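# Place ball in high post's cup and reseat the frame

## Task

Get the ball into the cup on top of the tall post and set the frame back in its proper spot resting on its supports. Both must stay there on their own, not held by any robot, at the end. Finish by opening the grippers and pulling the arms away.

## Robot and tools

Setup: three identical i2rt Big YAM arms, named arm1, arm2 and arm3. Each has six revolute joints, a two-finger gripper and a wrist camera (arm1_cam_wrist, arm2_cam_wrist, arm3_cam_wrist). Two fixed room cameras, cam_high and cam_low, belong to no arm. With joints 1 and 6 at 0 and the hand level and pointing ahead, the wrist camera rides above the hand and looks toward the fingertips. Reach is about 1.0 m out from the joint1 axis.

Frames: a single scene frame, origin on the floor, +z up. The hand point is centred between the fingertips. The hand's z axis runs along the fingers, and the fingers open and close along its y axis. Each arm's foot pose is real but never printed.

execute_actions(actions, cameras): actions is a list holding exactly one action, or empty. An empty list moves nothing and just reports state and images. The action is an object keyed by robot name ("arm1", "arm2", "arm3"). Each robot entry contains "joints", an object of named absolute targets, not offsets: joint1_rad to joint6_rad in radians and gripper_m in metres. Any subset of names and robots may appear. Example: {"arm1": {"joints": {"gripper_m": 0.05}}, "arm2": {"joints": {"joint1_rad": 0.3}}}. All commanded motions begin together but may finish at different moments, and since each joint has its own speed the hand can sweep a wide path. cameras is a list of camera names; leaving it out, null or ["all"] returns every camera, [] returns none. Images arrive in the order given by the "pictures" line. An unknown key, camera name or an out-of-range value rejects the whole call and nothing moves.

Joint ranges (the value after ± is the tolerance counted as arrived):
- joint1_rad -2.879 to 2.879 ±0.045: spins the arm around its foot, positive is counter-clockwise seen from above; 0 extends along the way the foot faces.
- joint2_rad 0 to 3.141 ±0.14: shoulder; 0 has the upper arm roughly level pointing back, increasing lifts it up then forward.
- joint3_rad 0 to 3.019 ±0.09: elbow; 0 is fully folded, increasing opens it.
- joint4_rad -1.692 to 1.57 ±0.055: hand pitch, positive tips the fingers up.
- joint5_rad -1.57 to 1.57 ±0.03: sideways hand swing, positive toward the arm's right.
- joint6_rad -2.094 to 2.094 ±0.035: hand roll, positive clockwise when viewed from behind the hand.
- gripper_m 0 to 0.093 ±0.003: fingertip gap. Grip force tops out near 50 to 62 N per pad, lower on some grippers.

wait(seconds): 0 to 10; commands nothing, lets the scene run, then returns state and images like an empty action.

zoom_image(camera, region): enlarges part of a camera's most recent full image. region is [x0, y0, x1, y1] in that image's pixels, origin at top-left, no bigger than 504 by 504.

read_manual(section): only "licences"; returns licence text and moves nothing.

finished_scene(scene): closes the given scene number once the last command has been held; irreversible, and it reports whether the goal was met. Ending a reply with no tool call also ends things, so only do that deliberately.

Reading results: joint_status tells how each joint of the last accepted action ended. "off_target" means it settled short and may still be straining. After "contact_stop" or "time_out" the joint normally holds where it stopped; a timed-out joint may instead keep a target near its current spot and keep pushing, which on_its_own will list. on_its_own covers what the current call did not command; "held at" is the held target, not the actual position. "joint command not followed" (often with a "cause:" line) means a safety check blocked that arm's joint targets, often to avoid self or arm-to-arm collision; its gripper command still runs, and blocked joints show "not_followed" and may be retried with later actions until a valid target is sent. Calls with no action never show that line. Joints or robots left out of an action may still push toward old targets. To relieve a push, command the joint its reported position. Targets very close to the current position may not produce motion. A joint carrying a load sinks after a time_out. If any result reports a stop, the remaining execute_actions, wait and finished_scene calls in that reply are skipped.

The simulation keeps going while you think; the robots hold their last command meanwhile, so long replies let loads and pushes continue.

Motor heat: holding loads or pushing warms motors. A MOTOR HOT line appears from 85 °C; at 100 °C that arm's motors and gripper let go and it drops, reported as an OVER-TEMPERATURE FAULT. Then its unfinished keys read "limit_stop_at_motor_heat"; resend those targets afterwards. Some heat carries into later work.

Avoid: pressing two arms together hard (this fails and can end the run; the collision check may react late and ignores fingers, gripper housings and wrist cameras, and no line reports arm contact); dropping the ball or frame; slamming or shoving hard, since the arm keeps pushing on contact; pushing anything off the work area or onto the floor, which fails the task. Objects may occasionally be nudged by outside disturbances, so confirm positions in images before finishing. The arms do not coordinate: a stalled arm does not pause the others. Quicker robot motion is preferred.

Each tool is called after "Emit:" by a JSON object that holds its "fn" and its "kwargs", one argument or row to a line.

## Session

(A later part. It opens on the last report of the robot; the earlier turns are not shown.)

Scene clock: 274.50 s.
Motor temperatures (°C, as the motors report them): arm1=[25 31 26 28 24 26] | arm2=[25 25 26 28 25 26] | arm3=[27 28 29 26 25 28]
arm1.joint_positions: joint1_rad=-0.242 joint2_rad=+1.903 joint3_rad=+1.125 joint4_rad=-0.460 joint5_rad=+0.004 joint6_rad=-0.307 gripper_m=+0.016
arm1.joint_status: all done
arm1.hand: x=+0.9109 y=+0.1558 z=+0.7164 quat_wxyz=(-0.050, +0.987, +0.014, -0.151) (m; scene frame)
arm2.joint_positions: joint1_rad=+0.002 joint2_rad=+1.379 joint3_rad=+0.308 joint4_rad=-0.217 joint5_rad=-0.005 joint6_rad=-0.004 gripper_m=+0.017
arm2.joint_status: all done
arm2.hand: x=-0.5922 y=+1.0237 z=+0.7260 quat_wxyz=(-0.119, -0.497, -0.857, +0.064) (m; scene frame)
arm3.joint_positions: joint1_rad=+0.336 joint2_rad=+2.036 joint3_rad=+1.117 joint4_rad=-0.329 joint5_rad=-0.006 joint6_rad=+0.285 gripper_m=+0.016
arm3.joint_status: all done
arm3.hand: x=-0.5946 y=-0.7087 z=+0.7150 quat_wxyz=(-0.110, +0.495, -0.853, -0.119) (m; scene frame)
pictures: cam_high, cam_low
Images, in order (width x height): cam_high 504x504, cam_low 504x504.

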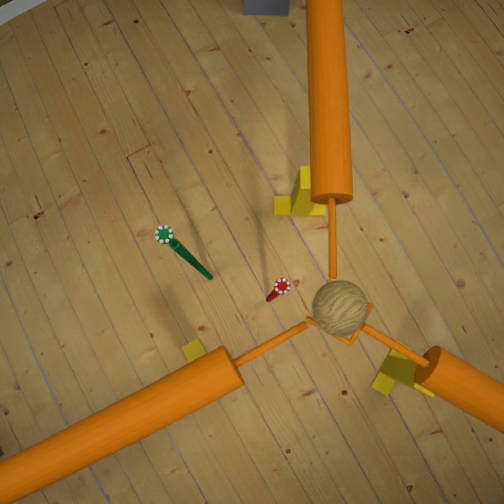

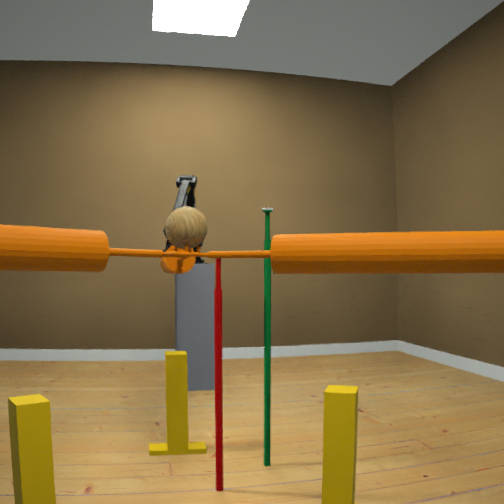

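Emit:
{"fn": "execute_actions", "kwargs": {
  "actions": [
    {"arm1": {"joints": {"joint2_rad": 1.758, "joint3_rad": 1.216, "joint4_rad": -0.678}}, "arm2": {"joints": {"joint2_rad": 1.070, "joint3_rad": 0.396, "joint4_rad": -0.625}}, "arm3": {"joints": {"joint2_rad": 1.856, "joint3_rad": 1.158, "joint4_rad": -0.522}}}
  ],
  "cameras": []
}}

Emit:
{"fn": "execute_actions", "kwargs": {
  "actions": [
    {"arm1": {"joints": {"joint2_rad": 1.669, "joint3_rad": 1.327, "joint4_rad": -0.878}}, "arm2": {"joints": {"joint2_rad": 0.901, "joint3_rad": 0.546, "joint4_rad": -0.945}}, "arm3": {"joints": {"joint2_rad": 1.737, "joint3_rad": 1.235, "joint4_rad": -0.719}}}
  ],
  "cameras": ["cam_high", "cam_low"]
}}

Scene clock: 290.87 s.
Motor temperatures (°C, as the motors report them): arm1=[25 30 28 28 24 26] | arm2=[25 25 26 28 25 26] | arm3=[27 28 30 26 25 28]
arm1.joint_positions: joint1_rad=-0.244 joint2_rad=+1.771 joint3_rad=+1.183 joint4_rad=-0.656 joint5_rad=+0.005 joint6_rad=-0.310 gripper_m=+0.016
arm1.joint_status: all done
arm1.hand: x=+0.9113 y=+0.1569 z=+0.7944 quat_wxyz=(-0.050, +0.988, +0.014, -0.148) (m; scene frame)
arm2.joint_positions: joint1_rad=+0.002 joint2_rad=+1.081 joint3_rad=+0.381 joint4_rad=-0.577 joint5_rad=-0.002 joint6_rad=-0.004 gripper_m=+0.017
arm2.joint_status: all done
arm2.hand: x=-0.5931 y=+1.0235 z=+0.7973 quat_wxyz=(-0.123, -0.496, -0.857, +0.067) (m; scene frame)
arm3.joint_positions: joint1_rad=+0.336 joint2_rad=+1.865 joint3_rad=+1.133 joint4_rad=-0.502 joint5_rad=-0.007 joint6_rad=+0.287 gripper_m=+0.016
arm3.joint_status: all done
arm3.hand: x=-0.5951 y=-0.7092 z=+0.7990 quat_wxyz=(-0.114, +0.494, -0.853, -0.124) (m; scene frame)
pictures: none
No camera images: the call's "cameras" was empty. Leave "cameras" out to get every camera's image.

Scene clock: 293.13 s.
Motor temperatures (°C, as the motors report them): arm1=[25 31 28 28 24 26] | arm2=[25 24 27 28 25 26] | arm3=[27 28 30 26 25 28]
arm1.joint_positions: joint1_rad=-0.244 joint2_rad=+1.692 joint3_rad=+1.281 joint4_rad=-0.856 joint5_rad=+0.006 joint6_rad=-0.310 gripper_m=+0.016
arm1.joint_status: all done
arm1.hand: x=+0.9120 y=+0.1569 z=+0.8617 quat_wxyz=(-0.047, +0.989, +0.014, -0.137) (m; scene frame)
arm2.joint_positions: joint1_rad=+0.002 joint2_rad=+0.916 joint3_rad=+0.514 joint4_rad=-0.884 joint5_rad=+0.000 joint6_rad=-0.004 gripper_m=+0.017
arm2.joint_status: joint4_rad time_out (moved -0.307 of -0.368); the others done
arm2.on_its_own: joint4_rad reads -0.884 and still pushes toward -0.945 since a time_out
arm2.hand: x=-0.5939 y=+1.0235 z=+0.8688 quat_wxyz=(-0.119, -0.497, -0.857, +0.066) (m; scene frame)
arm3.joint_positions: joint1_rad=+0.337 joint2_rad=+1.755 joint3_rad=+1.201 joint4_rad=-0.696 joint5_rad=-0.008 joint6_rad=+0.286 gripper_m=+0.016
arm3.joint_status: all done
arm3.hand: x=-0.5965 y=-0.7104 z=+0.8694 quat_wxyz=(-0.108, +0.496, -0.853, -0.120) (m; scene frame)
pictures: cam_high, cam_low
Images, in order (width x height): cam_high 504x504, cam_low 504x504.

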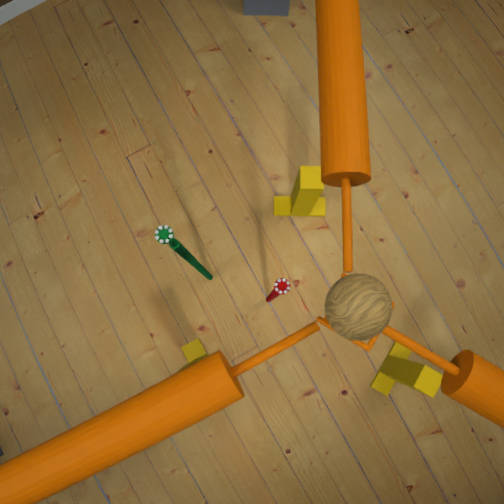

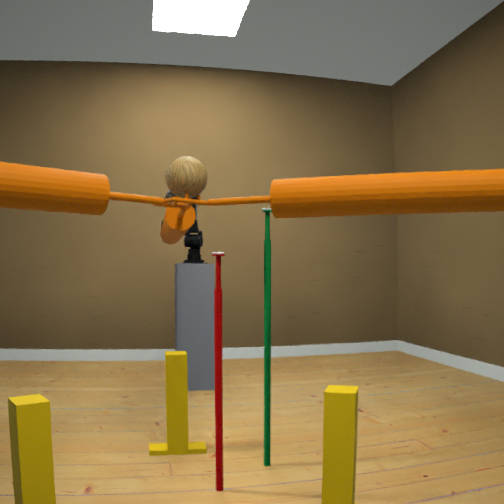

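Emit:
{"fn": "execute_actions", "kwargs": {
  "actions": [
    {"arm1": {"joints": {"joint1_rad": -0.08, "joint2_rad": 1.373, "joint3_rad": 1.236, "joint4_rad": -1.114, "joint6_rad": -0.146}}, "arm2": {"joints": {"joint1_rad": 0.05, "joint2_rad": 1.213, "joint3_rad": 0.968, "joint4_rad": -1.035, "joint6_rad": 0.044}}, "arm3": {"joints": {"joint1_rad": 0.132, "joint2_rad": 1.4875, "joint3_rad": 1.165, "joint4_rad": -0.928, "joint6_rad": 0.082}}}
  ],
  "cameras": ["cam_high", "cam_low"]
}}

Scene clock: 314.57 s.
Motor temperatures (°C, as the motors report them): arm1=[25 31 30 28 24 26] | arm2=[25 24 29 28 25 26] | arm3=[27 28 32 26 25 28]
arm1.joint_positions: joint1_rad=-0.089 joint2_rad=+1.389 joint3_rad=+1.216 joint4_rad=-1.118 joint5_rad=+0.011 joint6_rad=-0.156 gripper_m=+0.016
arm1.joint_status: all done
arm1.hand: x=+0.9867 y=+0.0609 z=+0.9648 quat_wxyz=(-0.025, +0.991, +0.014, -0.130) (m; scene frame)
arm2.joint_positions: joint1_rad=+0.038 joint2_rad=+1.225 joint3_rad=+0.909 joint4_rad=-0.995 joint5_rad=+0.001 joint6_rad=+0.030 gripper_m=+0.017
arm2.joint_status: all done
arm2.hand: x=-0.5240 y=+0.9268 z=+0.9339 quat_wxyz=(-0.110, -0.497, -0.859, +0.056) (m; scene frame)
arm3.joint_positions: joint1_rad=+0.142 joint2_rad=+1.506 joint3_rad=+1.151 joint4_rad=-0.930 joint5_rad=-0.017 joint6_rad=+0.080 gripper_m=+0.016
arm3.joint_status: all done
arm3.hand: x=-0.5228 y=-0.8071 z=+0.9574 quat_wxyz=(-0.113, +0.502, -0.853, -0.089) (m; scene frame)
pictures: cam_high, cam_low
Images, in order (width x height): cam_high 504x504, cam_low 504x504.

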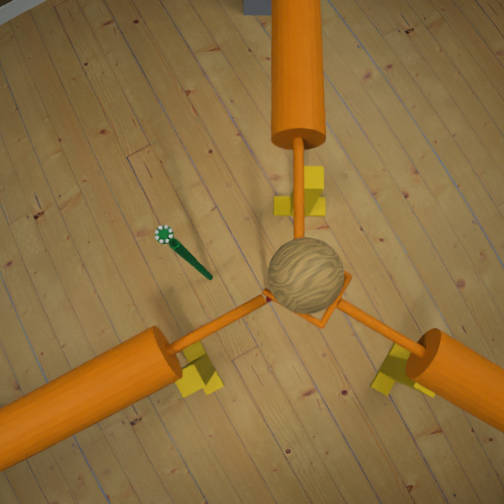

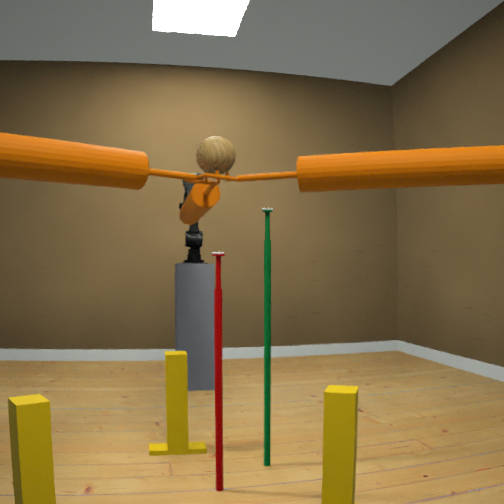

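Emit:
{"fn": "execute_actions", "kwargs": {
  "actions": [
    {"arm1": {"joints": {"joint1_rad": 0.205, "joint2_rad": 1.153, "joint3_rad": 1.222, "joint4_rad": -1.349, "joint6_rad": 0.139}}, "arm2": {"joints": {"joint1_rad": 0.0865, "joint2_rad": 1.5645, "joint3_rad": 1.5745, "joint4_rad": -1.29, "joint6_rad": 0.08}}, "arm3": {"joints": {"joint1_rad": -0.1725, "joint2_rad": 1.350, "joint3_rad": 1.227, "joint4_rad": -1.157, "joint6_rad": -0.222}}}
  ],
  "cameras": ["cam_high", "cam_low"]
}}

Scene clock: 324.10 s.
Motor temperatures (°C, as the motors report them): arm1=[25 30 30 28 24 26] | arm2=[25 24 30 28 25 26] | arm3=[27 28 32 26 26 28]
arm1.joint_positions: joint1_rad=+0.203 joint2_rad=+1.154 joint3_rad=+1.198 joint4_rad=-1.366 joint5_rad=+0.010 joint6_rad=+0.144 gripper_m=+0.016
arm1.joint_status: all done
arm1.hand: x=+1.0779 y=-0.0593 z=+1.0360 quat_wxyz=(+0.014, +0.993, +0.010, -0.116) (m; scene frame)
arm2.joint_positions: joint1_rad=+0.065 joint2_rad=+1.597 joint3_rad=+1.488 joint4_rad=-1.272 joint5_rad=+0.006 joint6_rad=+0.062 gripper_m=+0.017
arm2.joint_status: all done
arm2.hand: x=-0.4380 y=+0.8120 z=+1.0034 quat_wxyz=(-0.080, -0.501, -0.861, +0.040) (m; scene frame)
arm3.joint_positions: joint1_rad=-0.151 joint2_rad=+1.365 joint3_rad=+1.165 joint4_rad=-1.149 joint5_rad=-0.024 joint6_rad=-0.223 gripper_m=+0.016
arm3.joint_status: all done
arm3.hand: x=-0.4376 y=-0.9241 z=+1.0126 quat_wxyz=(-0.103, +0.508, -0.854, -0.046) (m; scene frame)
pictures: cam_high, cam_low
Images, in order (width x height): cam_high 504x504, cam_low 504x504.

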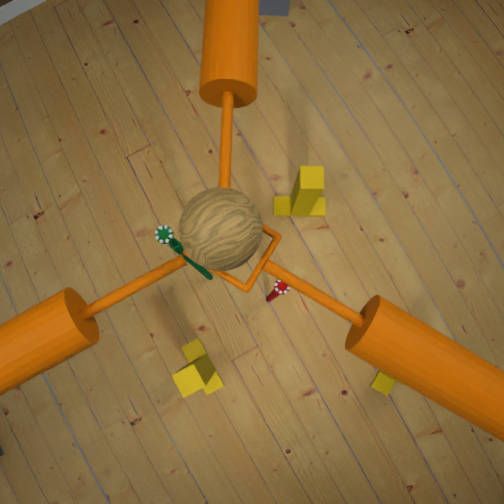

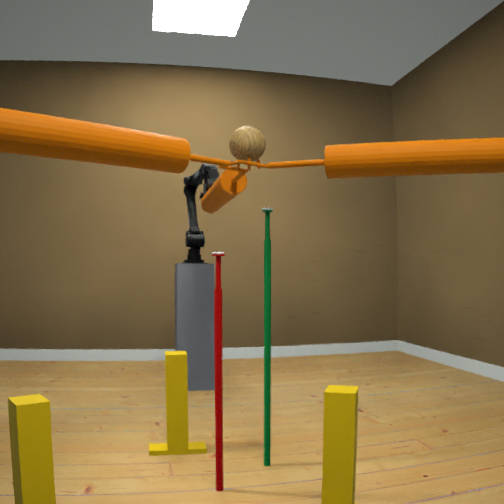

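Emit:
{"fn": "execute_actions", "kwargs": {
  "actions": [
    {"arm1": {"joints": {"joint1_rad": 0.515, "joint2_rad": 1.011, "joint3_rad": 1.0875, "joint4_rad": -1.377, "joint6_rad": 0.455}}, "arm2": {"joints": {"joint1_rad": 0.124, "joint2_rad": 1.978, "joint3_rad": 2.199, "joint4_rad": -1.52, "joint6_rad": 0.118}}, "arm3": {"joints": {"joint1_rad": -0.445, "joint2_rad": 1.425, "joint3_rad": 1.328, "joint4_rad": -1.203, "joint6_rad": -0.495}}}
  ],
  "cameras": ["cam_high", "cam_low"]
}}

Scene clock: 341.03 s.
Motor temperatures (°C, as the motors report them): arm1=[25 30 31 28 24 26] | arm2=[25 25 33 28 25 26] | arm3=[27 27 35 26 26 28]
arm1.joint_positions: joint1_rad=+0.533 joint2_rad=+1.010 joint3_rad=+1.055 joint4_rad=-1.413 joint5_rad=-0.011 joint6_rad=+0.480 gripper_m=+0.016
arm1.joint_status: all done
arm1.hand: x=+1.1750 y=-0.1484 z=+1.0185 quat_wxyz=(+0.052, +0.995, +0.008, -0.080) (m; scene frame)
arm2.joint_positions: joint1_rad=+0.108 joint2_rad=+2.026 joint3_rad=+2.080 joint4_rad=-1.552 joint5_rad=+0.011 joint6_rad=+0.105 gripper_m=+0.017
arm2.joint_status: joint3_rad time_out (moved +0.591 of +0.711); the others done
arm2.on_its_own: joint3_rad reads +2.080 and still pushes toward +2.192 since a time_out
arm2.hand: x=-0.3481 y=+0.7248 z=+0.9935 quat_wxyz=(-0.027, -0.502, -0.864, +0.014) (m; scene frame)
arm3.joint_positions: joint1_rad=-0.437 joint2_rad=+1.445 joint3_rad=+1.236 joint4_rad=-1.210 joint5_rad=-0.015 joint6_rad=-0.512 gripper_m=+0.016
arm3.joint_status: joint3_rad time_out (moved +0.071 of +0.163); the others done
arm3.on_its_own: joint3_rad reads +1.236 and still pushes toward +1.328 since a time_out
arm3.hand: x=-0.3438 y=-1.0129 z=+1.0053 quat_wxyz=(-0.077, +0.511, -0.856, -0.010) (m; scene frame)
pictures: cam_high, cam_low
Images, in order (width x height): cam_high 504x504, cam_low 504x504.

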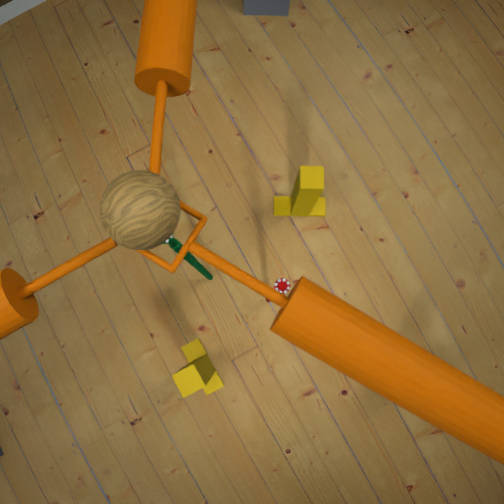

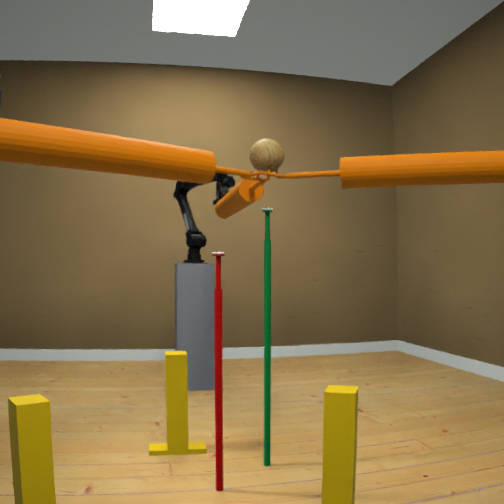

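Emit:
{"fn": "execute_actions", "kwargs": {
  "actions": [
    {"arm1": {"joints": {"joint1_rad": 0.533, "joint2_rad": 1.024, "joint3_rad": 0.857, "joint4_rad": -1.201, "joint6_rad": 0.48}}, "arm2": {"joints": {"joint1_rad": 0.108, "joint2_rad": 2.025, "joint3_rad": 2.016, "joint4_rad": -1.49, "joint6_rad": 0.105}}, "arm3": {"joints": {"joint1_rad": -0.437, "joint2_rad": 1.477, "joint3_rad": 1.147, "joint4_rad": -1.089, "joint6_rad": -0.512}}}
  ],
  "cameras": ["cam_high", "cam_low"]
}}

Emit:
{"fn": "zoom_image", "kwargs": {
  "camera": "cam_low",
  "region": [200, 130, 340, 250]
}}

Scene clock: 357.03 s.
Motor temperatures (°C, as the motors report them): arm1=[25 30 31 28 25 26] | arm2=[25 26 36 28 25 26] | arm3=[27 27 37 26 26 28]
arm1.joint_positions: joint1_rad=+0.538 joint2_rad=+1.042 joint3_rad=+0.846 joint4_rad=-1.194 joint5_rad=+0.006 joint6_rad=+0.484 gripper_m=+0.016
arm1.joint_status: all done
arm1.hand: x=+1.1761 y=-0.1467 z=+0.9301 quat_wxyz=(+0.040, +0.996, +0.008, -0.074) (m; scene frame)
arm2.joint_positions: joint1_rad=+0.107 joint2_rad=+2.065 joint3_rad=+2.003 joint4_rad=-1.490 joint5_rad=+0.005 joint6_rad=+0.103 gripper_m=+0.017
arm2.joint_status: all done
arm2.hand: x=-0.3489 y=+0.7270 z=+0.9396 quat_wxyz=(-0.003, -0.502, -0.865, +0.000) (m; scene frame)
arm3.joint_positions: joint1_rad=-0.437 joint2_rad=+1.512 joint3_rad=+1.141 joint4_rad=-1.076 joint5_rad=-0.014 joint6_rad=-0.514 gripper_m=+0.016
arm3.joint_status: all done
arm3.hand: x=-0.3426 y=-1.0124 z=+0.9429 quat_wxyz=(-0.063, +0.512, -0.856, -0.009) (m; scene frame)
pictures: cam_high, cam_low
Images, in order (width x height): cam_high 504x504, cam_low 504x504.

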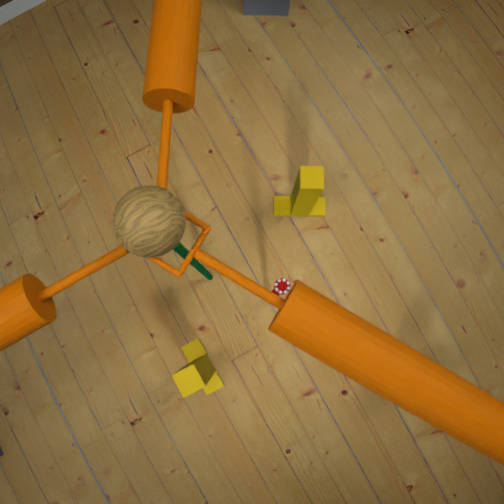

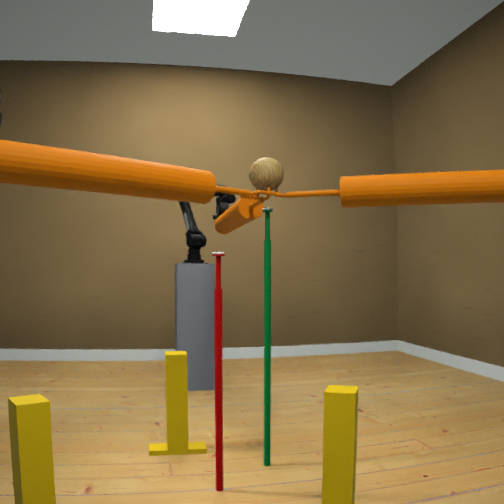

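Region (200, 130, 340, 250) of cam_low's 504x504 image, scaled by 3.600, with more detail than that image has; it fills the top 432 rows of this view, and the rest is white.

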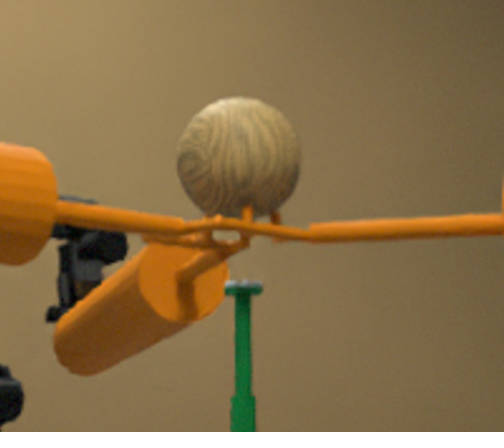

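Emit:
{"fn": "execute_actions", "kwargs": {
  "actions": [
    {"arm1": {"joints": {"joint2_rad": 1.111, "joint3_rad": 0.667, "joint4_rad": -0.924}}, "arm2": {"joints": {"joint2_rad": 2.063, "joint3_rad": 1.814, "joint4_rad": -1.249}}, "arm3": {"joints": {"joint2_rad": 1.605, "joint3_rad": 0.993, "joint4_rad": -0.807}}}
  ],
  "cameras": ["cam_high", "cam_low"]
}}

Emit:
{"fn": "zoom_image", "kwargs": {
  "camera": "cam_low",
  "region": [200, 130, 340, 250]
}}

Scene clock: 369.23 s.
Motor temperatures (°C, as the motors report them): arm1=[25 30 30 28 24 26] | arm2=[25 26 33 28 25 26] | arm3=[27 28 35 26 26 28]
arm1.joint_positions: joint1_rad=+0.533 joint2_rad=+1.131 joint3_rad=+0.673 joint4_rad=-0.924 joint5_rad=+0.005 joint6_rad=+0.478 gripper_m=+0.016
arm1.joint_status: all done
arm1.hand: x=+1.1746 y=-0.1465 z=+0.8462 quat_wxyz=(+0.042, +0.996, +0.008, -0.077) (m; scene frame)
arm2.joint_positions: joint1_rad=+0.105 joint2_rad=+2.107 joint3_rad=+1.813 joint4_rad=-1.241 joint5_rad=+0.000 joint6_rad=+0.101 gripper_m=+0.017
arm2.joint_status: all done
arm2.hand: x=-0.3488 y=+0.7271 z=+0.8427 quat_wxyz=(-0.012, -0.502, -0.865, +0.002) (m; scene frame)
arm3.joint_positions: joint1_rad=-0.435 joint2_rad=+1.638 joint3_rad=+1.003 joint4_rad=-0.802 joint5_rad=-0.010 joint6_rad=-0.512 gripper_m=+0.016
arm3.joint_status: all done
arm3.hand: x=-0.3413 y=-1.0111 z=+0.8467 quat_wxyz=(-0.068, +0.512, -0.856, -0.008) (m; scene frame)
pictures: cam_high, cam_low
Images, in order (width x height): cam_high 504x504, cam_low 504x504.

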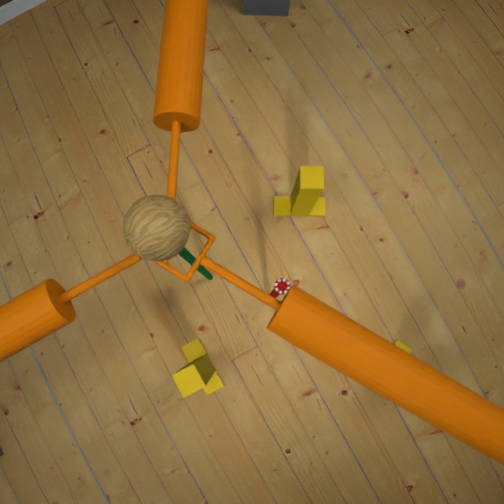

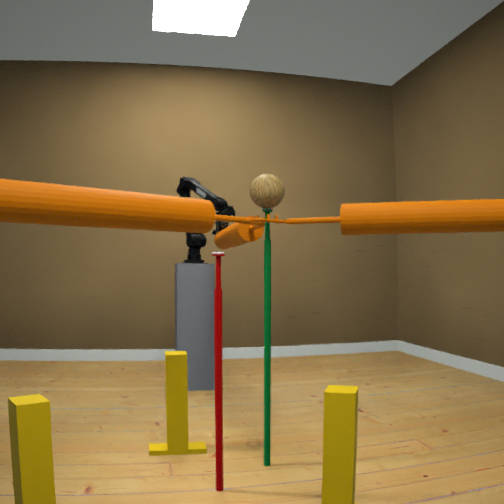

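Region (200, 130, 340, 250) of cam_low's 504x504 image, scaled by 3.600, with more detail than that image has; it fills the top 432 rows of this view, and the rest is white.

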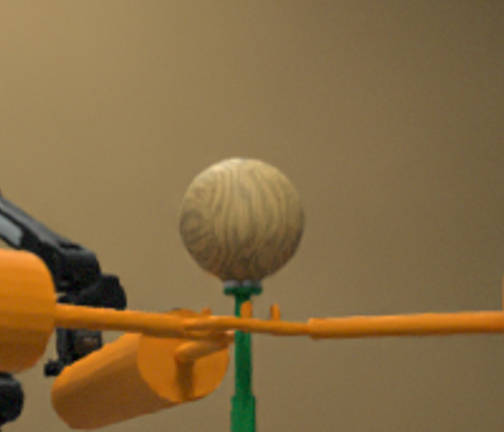

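Emit:
{"fn": "execute_actions", "kwargs": {
  "actions": [
    {"arm1": {"joints": {"joint1_rad": 0.171, "joint2_rad": 1.195, "joint3_rad": 0.729, "joint4_rad": -0.902, "joint6_rad": 0.116}}, "arm2": {"joints": {"joint1_rad": 0.1255, "joint2_rad": 1.764, "joint3_rad": 1.357, "joint4_rad": -1.09, "joint6_rad": 0.12}}, "arm3": {"joints": {"joint1_rad": -0.178, "joint2_rad": 1.659, "joint3_rad": 1.062, "joint4_rad": -0.822, "joint6_rad": -0.255}}}
  ],
  "cameras": ["cam_high", "cam_low"]
}}

Scene clock: 391.27 s.
Motor temperatures (°C, as the motors report them): arm1=[25 30 29 28 24 26] | arm2=[25 27 30 28 25 26] | arm3=[27 28 33 26 26 28]
arm1.joint_positions: joint1_rad=+0.173 joint2_rad=+1.201 joint3_rad=+0.720 joint4_rad=-0.875 joint5_rad=-0.002 joint6_rad=+0.119 gripper_m=+0.016
arm1.joint_status: all done
arm1.hand: x=+1.1126 y=-0.0459 z=+0.8449 quat_wxyz=(+0.015, +0.995, +0.008, -0.099) (m; scene frame)
arm2.joint_positions: joint1_rad=+0.133 joint2_rad=+1.795 joint3_rad=+1.368 joint4_rad=-1.088 joint5_rad=-0.004 joint6_rad=+0.129 gripper_m=+0.017
arm2.joint_status: all done
arm2.hand: x=-0.4029 y=+0.8293 z=+0.8600 quat_wxyz=(-0.022, -0.502, -0.865, +0.003) (m; scene frame)
arm3.joint_positions: joint1_rad=-0.180 joint2_rad=+1.667 joint3_rad=+1.046 joint4_rad=-0.805 joint5_rad=-0.002 joint6_rad=-0.256 gripper_m=+0.016
arm3.joint_status: all done
arm3.hand: x=-0.4031 y=-0.9107 z=+0.8487 quat_wxyz=(-0.071, +0.511, -0.856, -0.022) (m; scene frame)
pictures: cam_high, cam_low
Images, in order (width x height): cam_high 504x504, cam_low 504x504.

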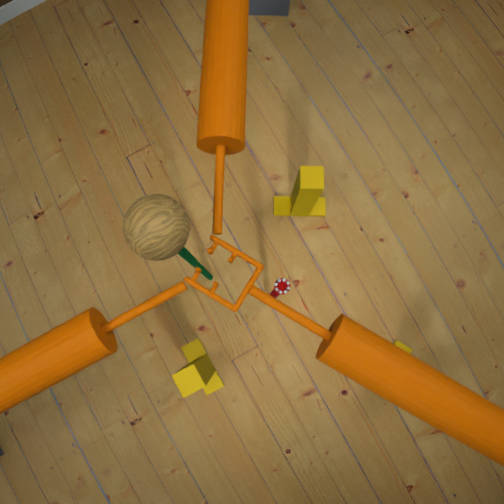

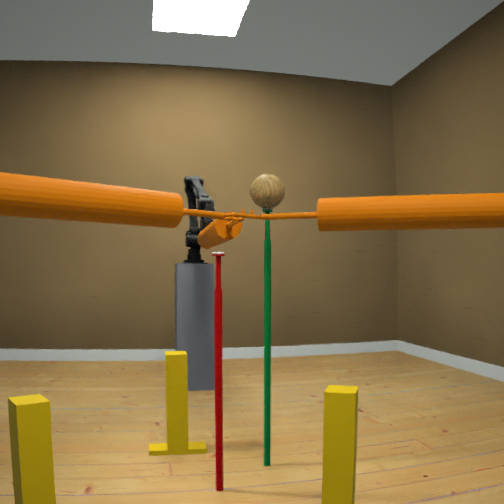

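Emit:
{"fn": "execute_actions", "kwargs": {
  "actions": [
    {"arm1": {"joints": {"joint1_rad": -0.088, "joint2_rad": 1.46, "joint3_rad": 0.986, "joint4_rad": -0.856, "joint6_rad": -0.145}}, "arm2": {"joints": {"joint1_rad": 0.087, "joint2_rad": 1.432, "joint3_rad": 0.881, "joint4_rad": -0.899, "joint6_rad": 0.083}}, "arm3": {"joints": {"joint1_rad": 0.10, "joint2_rad": 1.715, "joint3_rad": 1.134, "joint4_rad": -0.789, "joint6_rad": 0.03}}}
  ],
  "cameras": []
}}

Emit:
{"fn": "execute_actions", "kwargs": {
  "actions": [
    {"arm1": {"joints": {"joint1_rad": -0.245, "joint2_rad": 1.741, "joint3_rad": 1.342, "joint4_rad": -0.901, "joint6_rad": -0.30}}, "arm2": {"joints": {"joint1_rad": 0.002, "joint2_rad": 0.995, "joint3_rad": 0.554, "joint4_rad": -0.959, "joint6_rad": 0.0}}, "arm3": {"joints": {"joint1_rad": 0.337, "joint2_rad": 1.824, "joint3_rad": 1.288, "joint4_rad": -0.784, "joint6_rad": 0.27}}}
  ],
  "cameras": ["cam_high", "cam_low"]
}}

Scene clock: 411.07 s.
Motor temperatures (°C, as the motors report them): arm1=[25 29 30 28 24 26] | arm2=[25 26 29 28 25 26] | arm3=[27 28 33 26 25 28]
arm1.joint_positions: joint1_rad=-0.084 joint2_rad=+1.476 joint3_rad=+0.962 joint4_rad=-0.841 joint5_rad=-0.012 joint6_rad=-0.139 gripper_m=+0.016
arm1.joint_status: all done
arm1.hand: x=+1.0130 y=+0.0516 z=+0.8381 quat_wxyz=(-0.008, +0.995, +0.010, -0.100) (m; scene frame)
arm2.joint_positions: joint1_rad=+0.095 joint2_rad=+1.457 joint3_rad=+0.900 joint4_rad=-0.897 joint5_rad=-0.002 joint6_rad=+0.092 gripper_m=+0.017
arm2.joint_status: all done
arm2.hand: x=-0.4967 y=+0.9276 z=+0.8489 quat_wxyz=(-0.049, -0.502, -0.863, +0.018) (m; scene frame)
arm3.joint_positions: joint1_rad=+0.107 joint2_rad=+1.731 joint3_rad=+1.101 joint4_rad=-0.786 joint5_rad=+0.003 joint6_rad=+0.033 gripper_m=+0.016
arm3.joint_status: all done
arm3.hand: x=-0.5022 y=-0.8128 z=+0.8390 quat_wxyz=(-0.067, +0.510, -0.857, -0.041) (m; scene frame)
pictures: none
No camera images: the call's "cameras" was empty. Leave "cameras" out to get every camera's image.

Scene clock: 412.17 s.
Motor temperatures (°C, as the motors report them): arm1=[25 30 30 28 24 26] | arm2=[25 26 29 28 25 26] | arm3=[27 28 33 26 25 28]
arm1.joint_positions: joint1_rad=-0.243 joint2_rad=+1.764 joint3_rad=+1.297 joint4_rad=-0.879 joint5_rad=-0.013 joint6_rad=-0.301 gripper_m=+0.016
arm1.joint_status: all done
arm1.hand: x=+0.9132 y=+0.1523 z=+0.8278 quat_wxyz=(-0.026, +0.994, +0.011, -0.102) (m; scene frame)
arm2.joint_positions: joint1_rad=+0.011 joint2_rad=+1.023 joint3_rad=+0.558 joint4_rad=-0.945 joint5_rad=+0.000 joint6_rad=+0.007 gripper_m=+0.017
arm2.joint_status: all done
arm2.hand: x=-0.5930 y=+1.0266 z=+0.8576 quat_wxyz=(-0.066, -0.501, -0.862, +0.034) (m; scene frame)
arm3.joint_positions: joint1_rad=+0.347 joint2_rad=+1.858 joint3_rad=+1.259 joint4_rad=-0.779 joint5_rad=+0.007 joint6_rad=+0.278 gripper_m=+0.016
arm3.joint_status: all done
arm3.hand: x=-0.6001 y=-0.7132 z=+0.8312 quat_wxyz=(-0.070, +0.507, -0.856, -0.068) (m; scene frame)
pictures: cam_high, cam_low
Images, in order (width x height): cam_high 504x504, cam_low 504x504.

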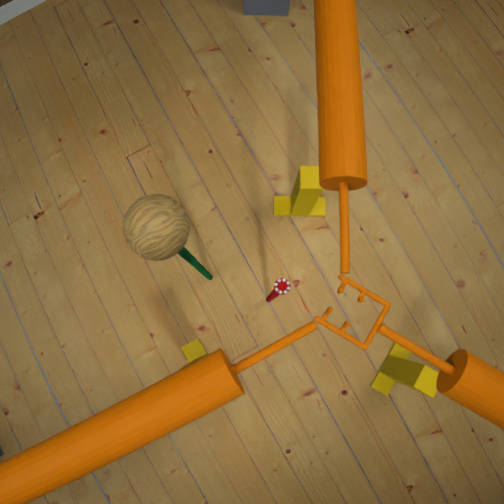

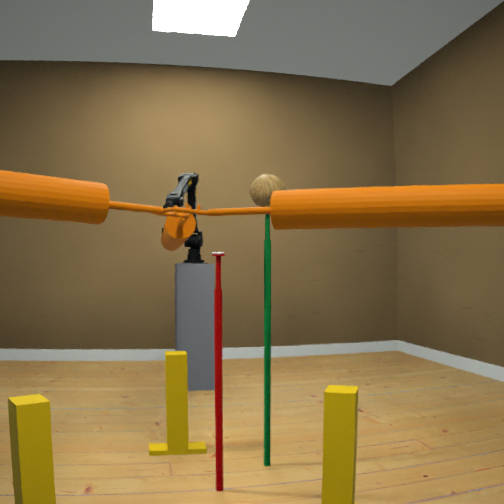

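Emit:
{"fn": "execute_actions", "kwargs": {
  "actions": [
    {"arm1": {"joints": {"joint2_rad": 1.8925, "joint3_rad": 1.146, "joint4_rad": -0.50}}, "arm2": {"joints": {"joint2_rad": 1.362, "joint3_rad": 0.307, "joint4_rad": -0.28}}, "arm3": {"joints": {"joint2_rad": 2.018, "joint3_rad": 1.125, "joint4_rad": -0.36}}}
  ],
  "cameras": []
}}

Emit:
{"fn": "execute_actions", "kwargs": {
  "actions": [
    {"arm1": {"joints": {"joint2_rad": 2.0525, "joint3_rad": 1.124, "joint4_rad": -0.31}}, "arm2": {"joints": {"joint2_rad": 1.799, "joint3_rad": 0.292, "joint4_rad": 0.19}}, "arm3": {"joints": {"joint2_rad": 2.196, "joint3_rad": 1.139, "joint4_rad": -0.18}}}
  ],
  "cameras": []
}}

Emit:
{"fn": "execute_actions", "kwargs": {
  "actions": [
    {"arm1": {"joints": {"joint2_rad": 2.2415, "joint3_rad": 1.149, "joint4_rad": -0.14}}, "arm2": {"joints": {"joint2_rad": 2.2415, "joint3_rad": 0.372, "joint4_rad": 0.56}}, "arm3": {"joints": {"joint2_rad": 2.396, "joint3_rad": 1.201, "joint4_rad": -0.035}}}
  ],
  "cameras": []
}}

Emit:
{"fn": "execute_actions", "kwargs": {
  "actions": [
    {"arm1": {"joints": {"joint2_rad": 2.48, "joint3_rad": 1.25, "joint4_rad": 0.0}}, "arm2": {"joints": {"joint2_rad": 2.60, "joint3_rad": 0.56, "joint4_rad": 0.72}}, "arm3": {"joints": {"joint2_rad": 2.635, "joint3_rad": 1.34, "joint4_rad": 0.07}}}
  ],
  "cameras": ["cam_high", "cam_low"]
}}

Scene clock: 421.23 s.
Motor temperatures (°C, as the motors report them): arm1=[25 30 30 28 24 26] | arm2=[25 26 29 28 25 26] | arm3=[27 28 33 26 25 28]
arm1.joint_positions: joint1_rad=-0.247 joint2_rad=+1.927 joint3_rad=+1.157 joint4_rad=-0.504 joint5_rad=-0.009 joint6_rad=-0.311 gripper_m=+0.016
arm1.joint_status: all done
arm1.hand: x=+0.9095 y=+0.1571 z=+0.7111 quat_wxyz=(-0.039, +0.990, +0.014, -0.135) (m; scene frame)
arm2.joint_positions: joint1_rad=+0.011 joint2_rad=+1.365 joint3_rad=+0.328 joint4_rad=-0.291 joint5_rad=+0.002 joint6_rad=+0.004 gripper_m=+0.017
arm2.joint_status: all done
arm2.hand: x=-0.5932 y=+1.0276 z=+0.7297 quat_wxyz=(-0.101, -0.498, -0.859, +0.055) (m; scene frame)
arm3.joint_positions: joint1_rad=+0.346 joint2_rad=+2.050 joint3_rad=+1.140 joint4_rad=-0.362 joint5_rad=+0.007 joint6_rad=+0.278 gripper_m=+0.016
arm3.joint_status: all done
arm3.hand: x=-0.5976 y=-0.7065 z=+0.7123 quat_wxyz=(-0.106, +0.503, -0.851, -0.107) (m; scene frame)
pictures: none
No camera images: the call's "cameras" was empty. Leave "cameras" out to get every camera's image.

Scene clock: 422.40 s.
Motor temperatures (°C, as the motors report them): arm1=[25 30 30 28 25 26] | arm2=[25 26 29 28 25 26] | arm3=[27 28 33 26 25 28]
arm1.joint_positions: joint1_rad=-0.239 joint2_rad=+2.081 joint3_rad=+1.132 joint4_rad=-0.314 joint5_rad=-0.010 joint6_rad=-0.304 gripper_m=+0.016
arm1.joint_status: all done
arm1.hand: x=+0.9096 y=+0.1527 z=+0.6339 quat_wxyz=(-0.039, +0.989, +0.014, -0.142) (m; scene frame)
arm2.joint_positions: joint1_rad=+0.010 joint2_rad=+1.801 joint3_rad=+0.314 joint4_rad=+0.171 joint5_rad=+0.004 joint6_rad=+0.004 gripper_m=+0.017
arm2.joint_status: all done
arm2.hand: x=-0.5916 y=+1.0248 z=+0.6472 quat_wxyz=(-0.106, -0.498, -0.859, +0.059) (m; scene frame)
arm3.joint_positions: joint1_rad=+0.342 joint2_rad=+2.220 joint3_rad=+1.140 joint4_rad=-0.174 joint5_rad=+0.008 joint6_rad=+0.276 gripper_m=+0.016
arm3.joint_status: all done
arm3.hand: x=-0.5956 y=-0.7086 z=+0.6342 quat_wxyz=(-0.113, +0.501, -0.850, -0.112) (m; scene frame)
pictures: none
No camera images: the call's "cameras" was empty. Leave "cameras" out to get every camera's image.

Scene clock: 423.50 s.
Motor temperatures (°C, as the motors report them): arm1=[25 30 30 28 25 26] | arm2=[25 26 29 28 25 26] | arm3=[27 28 33 26 25 28]
arm1.joint_positions: joint1_rad=-0.234 joint2_rad=+2.260 joint3_rad=+1.141 joint4_rad=-0.138 joint5_rad=-0.011 joint6_rad=-0.298 gripper_m=+0.016
arm1.joint_status: all done
arm1.hand: x=+0.9156 y=+0.1482 z=+0.5525 quat_wxyz=(-0.039, +0.989, +0.014, -0.144) (m; scene frame)
arm2.joint_positions: joint1_rad=+0.010 joint2_rad=+2.230 joint3_rad=+0.392 joint4_rad=+0.554 joint5_rad=+0.000 joint6_rad=+0.003 gripper_m=+0.017
arm2.joint_status: all done
arm2.hand: x=-0.5871 y=+1.0193 z=+0.5659 quat_wxyz=(-0.120, -0.496, -0.857, +0.066) (m; scene frame)
arm3.joint_positions: joint1_rad=+0.327 joint2_rad=+2.420 joint3_rad=+1.199 joint4_rad=-0.034 joint5_rad=+0.009 joint6_rad=+0.261 gripper_m=+0.016
arm3.joint_status: all done
arm3.hand: x=-0.5877 y=-0.7139 z=+0.5506 quat_wxyz=(-0.115, +0.501, -0.851, -0.110) (m; scene frame)
pictures: none
No camera images: the call's "cameras" was empty. Leave "cameras" out to get every camera's image.

Scene clock: 424.50 s.
Motor temperatures (°C, as the motors report them): arm1=[25 30 30 28 25 26] | arm2=[25 26 29 28 25 26] | arm3=[27 28 33 26 25 28]
arm1.joint_positions: joint1_rad=-0.228 joint2_rad=+2.502 joint3_rad=+1.240 joint4_rad=-0.002 joint5_rad=-0.013 joint6_rad=-0.291 gripper_m=+0.016
arm1.joint_status: all done
arm1.hand: x=+0.9168 y=+0.1446 z=+0.4544 quat_wxyz=(-0.036, +0.989, +0.014, -0.142) (m; scene frame)
arm2.joint_positions: joint1_rad=+0.010 joint2_rad=+2.589 joint3_rad=+0.574 joint4_rad=+0.713 joint5_rad=+0.000 joint6_rad=+0.003 gripper_m=+0.017
arm2.joint_status: all done
arm2.hand: x=-0.5850 y=+1.0168 z=+0.4713 quat_wxyz=(-0.112, -0.497, -0.858, +0.061) (m; scene frame)
arm3.joint_positions: joint1_rad=+0.323 joint2_rad=+2.661 joint3_rad=+1.336 joint4_rad=+0.065 joint5_rad=+0.011 joint6_rad=+0.258 gripper_m=+0.016
arm3.joint_status: all done
arm3.hand: x=-0.5855 y=-0.7152 z=+0.4541 quat_wxyz=(-0.114, +0.501, -0.851, -0.107) (m; scene frame)
pictures: cam_high, cam_low
Images, in order (width x height): cam_high 504x504, cam_low 504x504.

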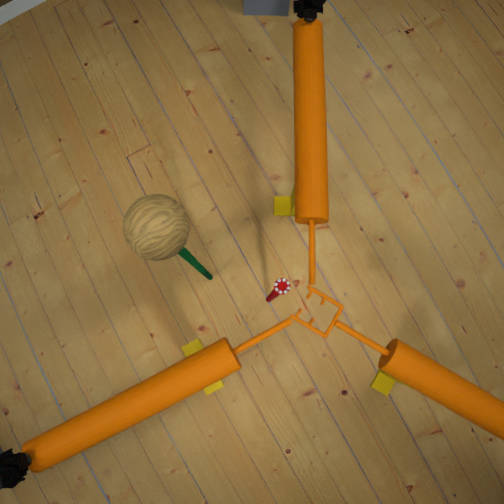

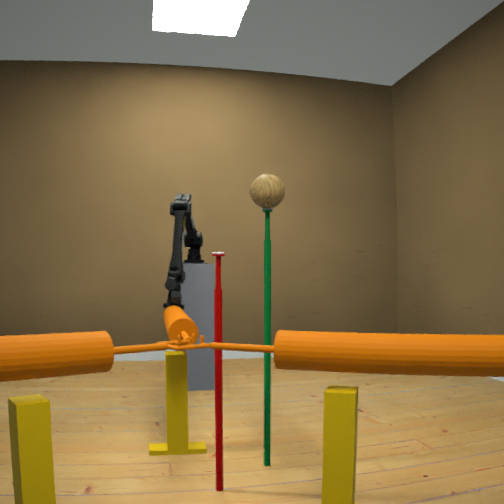

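Emit:
{"fn": "execute_actions", "kwargs": {
  "actions": [
    {"arm1": {"joints": {"joint1_rad": -0.262, "joint2_rad": 2.605, "joint3_rad": 1.335, "joint4_rad": 0.05, "joint6_rad": -0.31}}, "arm2": {"joints": {"joint1_rad": 0.002, "joint2_rad": 2.80, "joint3_rad": 0.646, "joint4_rad": 0.84}}, "arm3": {"joints": {"joint1_rad": 0.355, "joint2_rad": 2.76, "joint3_rad": 1.44, "joint4_rad": 0.11, "joint6_rad": 0.29}}}
  ],
  "cameras": ["cam_high", "cam_low"]
}}

Scene clock: 430.50 s.
Motor temperatures (°C, as the motors report them): arm1=[25 30 29 28 25 26] | arm2=[25 26 28 28 25 26] | arm3=[27 28 32 26 26 28]
arm1.joint_positions: joint1_rad=-0.246 joint2_rad=+2.615 joint3_rad=+1.326 joint4_rad=+0.041 joint5_rad=-0.010 joint6_rad=-0.311 gripper_m=+0.016
arm1.joint_status: all done
arm1.hand: x=+0.9093 y=+0.1576 z=+0.4128 quat_wxyz=(-0.042, +0.988, +0.015, -0.148) (m; scene frame)
arm2.joint_positions: joint1_rad=+0.010 joint2_rad=+2.785 joint3_rad=+0.661 joint4_rad=+0.832 joint5_rad=-0.001 joint6_rad=+0.003 gripper_m=+0.017
arm2.joint_status: all done
arm2.hand: x=-0.5917 y=+1.0293 z=+0.4197 quat_wxyz=(-0.117, -0.497, -0.858, +0.063) (m; scene frame)
arm3.joint_positions: joint1_rad=+0.337 joint2_rad=+2.769 joint3_rad=+1.434 joint4_rad=+0.099 joint5_rad=+0.008 joint6_rad=+0.274 gripper_m=+0.016
arm3.joint_status: all done
arm3.hand: x=-0.5911 y=-0.7017 z=+0.4146 quat_wxyz=(-0.119, +0.499, -0.850, -0.118) (m; scene frame)
pictures: cam_high, cam_low
Images, in order (width x height): cam_high 504x504, cam_low 504x504.

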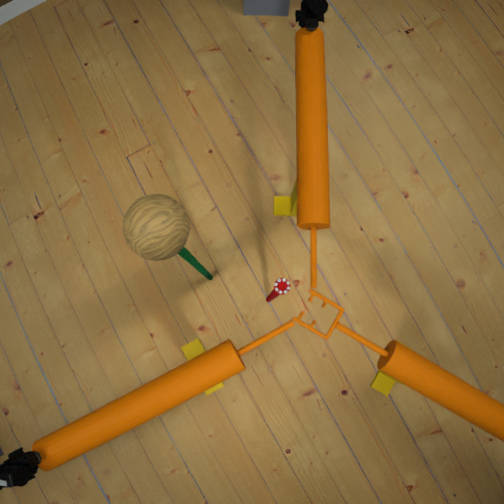

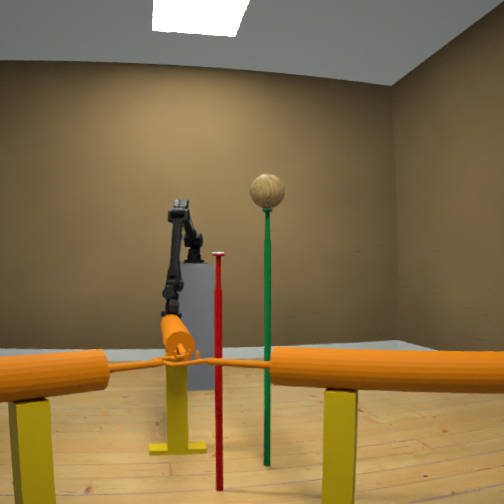

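The frame is back on its rests. Next I'll release the grips and retract the arms.

Emit:
{"fn": "execute_actions", "kwargs": {
  "actions": [
    {"arm1": {"joints": {"joint1_rad": -0.246, "joint2_rad": 2.615, "joint3_rad": 1.326, "joint4_rad": 0.041, "gripper_m": 0.09}}, "arm2": {"joints": {"joint1_rad": 0.01, "joint2_rad": 2.785, "joint3_rad": 0.661, "joint4_rad": 0.832, "gripper_m": 0.09}}, "arm3": {"joints": {"joint1_rad": 0.337, "joint2_rad": 2.769, "joint3_rad": 1.434, "joint4_rad": 0.099, "gripper_m": 0.09}}}
  ],
  "cameras": []
}}

Emit:
{"fn": "execute_actions", "kwargs": {
  "actions": [
    {"arm1": {"joints": {"joint2_rad": 2.2415, "joint3_rad": 1.149, "joint4_rad": -0.128}}, "arm2": {"joints": {"joint2_rad": 2.2415, "joint3_rad": 0.372, "joint4_rad": 0.5695}}, "arm3": {"joints": {"joint2_rad": 2.396, "joint3_rad": 1.201, "joint4_rad": -0.025}}}
  ],
  "cameras": []
}}

Emit:
{"fn": "execute_actions", "kwargs": {
  "actions": [
    {"arm1": {"joints": {"joint1_rad": 0.0, "joint2_rad": 1.2, "joint3_rad": 1.0, "joint4_rad": -1.0, "joint6_rad": 0.0}}, "arm2": {"joints": {"joint1_rad": 0.0, "joint2_rad": 1.2, "joint3_rad": 1.0, "joint4_rad": -1.0, "joint6_rad": 0.0}}, "arm3": {"joints": {"joint1_rad": 0.0, "joint2_rad": 1.2, "joint3_rad": 1.0, "joint4_rad": -1.0, "joint6_rad": 0.0}}}
  ],
  "cameras": ["cam_high", "cam_low"]
}}

Scene clock: 438.30 s.
Motor temperatures (°C, as the motors report them): arm1=[25 30 29 28 25 26] | arm2=[25 25 28 28 25 26] | arm3=[27 28 32 26 25 28]
arm1.joint_positions: joint1_rad=-0.245 joint2_rad=+2.615 joint3_rad=+1.326 joint4_rad=+0.041 joint5_rad=-0.003 joint6_rad=-0.311 gripper_m=+0.090
arm1.joint_status: all done
arm1.hand: x=+0.9096 y=+0.1584 z=+0.4128 quat_wxyz=(-0.046, +0.988, +0.015, -0.147) (m; scene frame)
arm2.joint_positions: joint1_rad=+0.010 joint2_rad=+2.785 joint3_rad=+0.663 joint4_rad=+0.832 joint5_rad=-0.001 joint6_rad=+0.003 gripper_m=+0.090
arm2.joint_status: all done
arm2.hand: x=-0.5912 y=+1.0284 z=+0.4194 quat_wxyz=(-0.118, -0.497, -0.858, +0.064) (m; scene frame)
arm3.joint_positions: joint1_rad=+0.337 joint2_rad=+2.769 joint3_rad=+1.434 joint4_rad=+0.099 joint5_rad=+0.003 joint6_rad=+0.280 gripper_m=+0.090
arm3.joint_status: all done
arm3.hand: x=-0.5919 y=-0.7015 z=+0.4146 quat_wxyz=(-0.117, +0.497, -0.851, -0.120) (m; scene frame)
pictures: none
No camera images: the call's "cameras" was empty. Leave "cameras" out to get every camera's image.

Scene clock: 439.73 s.
Motor temperatures (°C, as the motors report them): arm1=[25 30 29 28 25 26] | arm2=[25 25 28 28 25 26] | arm3=[27 28 32 26 25 28]
arm1.joint_positions: joint1_rad=-0.245 joint2_rad=+2.225 joint3_rad=+1.146 joint4_rad=-0.125 joint5_rad=-0.003 joint6_rad=-0.311 gripper_m=+0.090
arm1.joint_status: all done
arm1.hand: x=+0.9010 y=+0.1602 z=+0.5737 quat_wxyz=(-0.052, +0.984, +0.015, -0.167) (m; scene frame)
arm2.joint_positions: joint1_rad=+0.010 joint2_rad=+2.241 joint3_rad=+0.381 joint4_rad=+0.584 joint5_rad=-0.001 joint6_rad=+0.003 gripper_m=+0.090
arm2.joint_status: all done
arm2.hand: x=-0.5887 y=+1.0224 z=+0.5657 quat_wxyz=(-0.124, -0.496, -0.857, +0.067) (m; scene frame)
arm3.joint_positions: joint1_rad=+0.337 joint2_rad=+2.384 joint3_rad=+1.201 joint4_rad=-0.023 joint5_rad=+0.003 joint6_rad=+0.280 gripper_m=+0.090
arm3.joint_status: all done
arm3.hand: x=-0.5905 y=-0.6952 z=+0.5714 quat_wxyz=(-0.128, +0.496, -0.849, -0.131) (m; scene frame)
pictures: none
No camera images: the call's "cameras" was empty. Leave "cameras" out to get every camera's image.

Scene clock: 441.57 s.
Motor temperatures (°C, as the motors report them): arm1=[25 30 29 28 25 26] | arm2=[25 25 28 28 25 26] | arm3=[27 28 32 26 25 28]
arm1.joint_positions: joint1_rad=+0.001 joint2_rad=+1.199 joint3_rad=+0.991 joint4_rad=-0.992 joint5_rad=-0.002 joint6_rad=-0.013 gripper_m=+0.090
arm1.joint_status: all done
arm1.hand: x=+1.0369 y=+0.0150 z=+0.9528 quat_wxyz=(-0.004, +0.984, -0.011, -0.178) (m; scene frame)
arm2.joint_positions: joint1_rad=+0.010 joint2_rad=+1.192 joint3_rad=+0.989 joint4_rad=-0.985 joint5_rad=-0.001 joint6_rad=+0.003 gripper_m=+0.090
arm2.joint_status: all done
arm2.hand: x=-0.5193 y=+0.8974 z=+0.9824 quat_wxyz=(-0.161, -0.493, -0.851, +0.089) (m; scene frame)
arm3.joint_positions: joint1_rad=-0.007 joint2_rad=+1.197 joint3_rad=+0.994 joint4_rad=-0.991 joint5_rad=+0.001 joint6_rad=+0.010 gripper_m=+0.090
arm3.joint_status: all done
arm3.hand: x=-0.5001 y=-0.9120 z=+1.0155 quat_wxyz=(-0.166, +0.463, -0.866, -0.091) (m; scene frame)
pictures: cam_high, cam_low
Images, in order (width x height): cam_high 504x504, cam_low 504x504.

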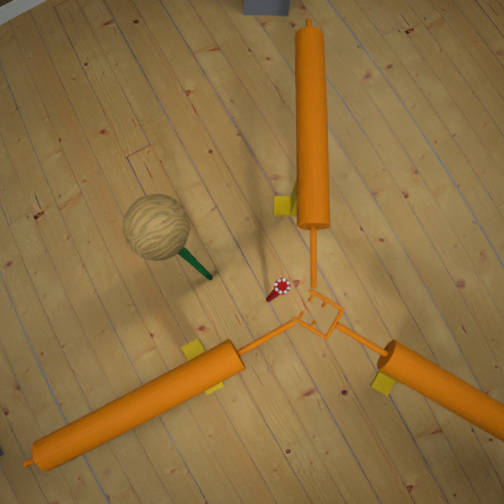

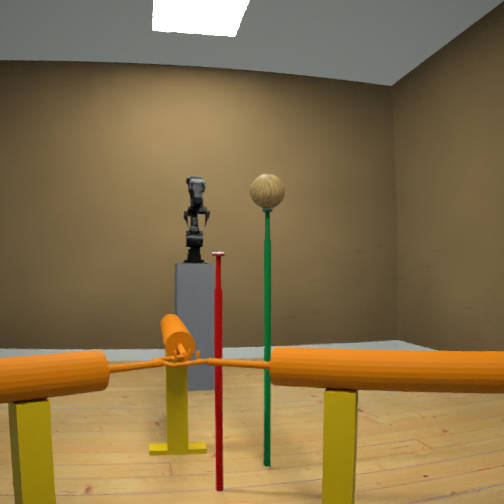

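The ball is in the high post's cup, the frame is on its rests, and the arms are clear.

Emit:
{"fn": "finished_scene", "kwargs": {
  "scene": 1
}}

The scene is finished: the task was done.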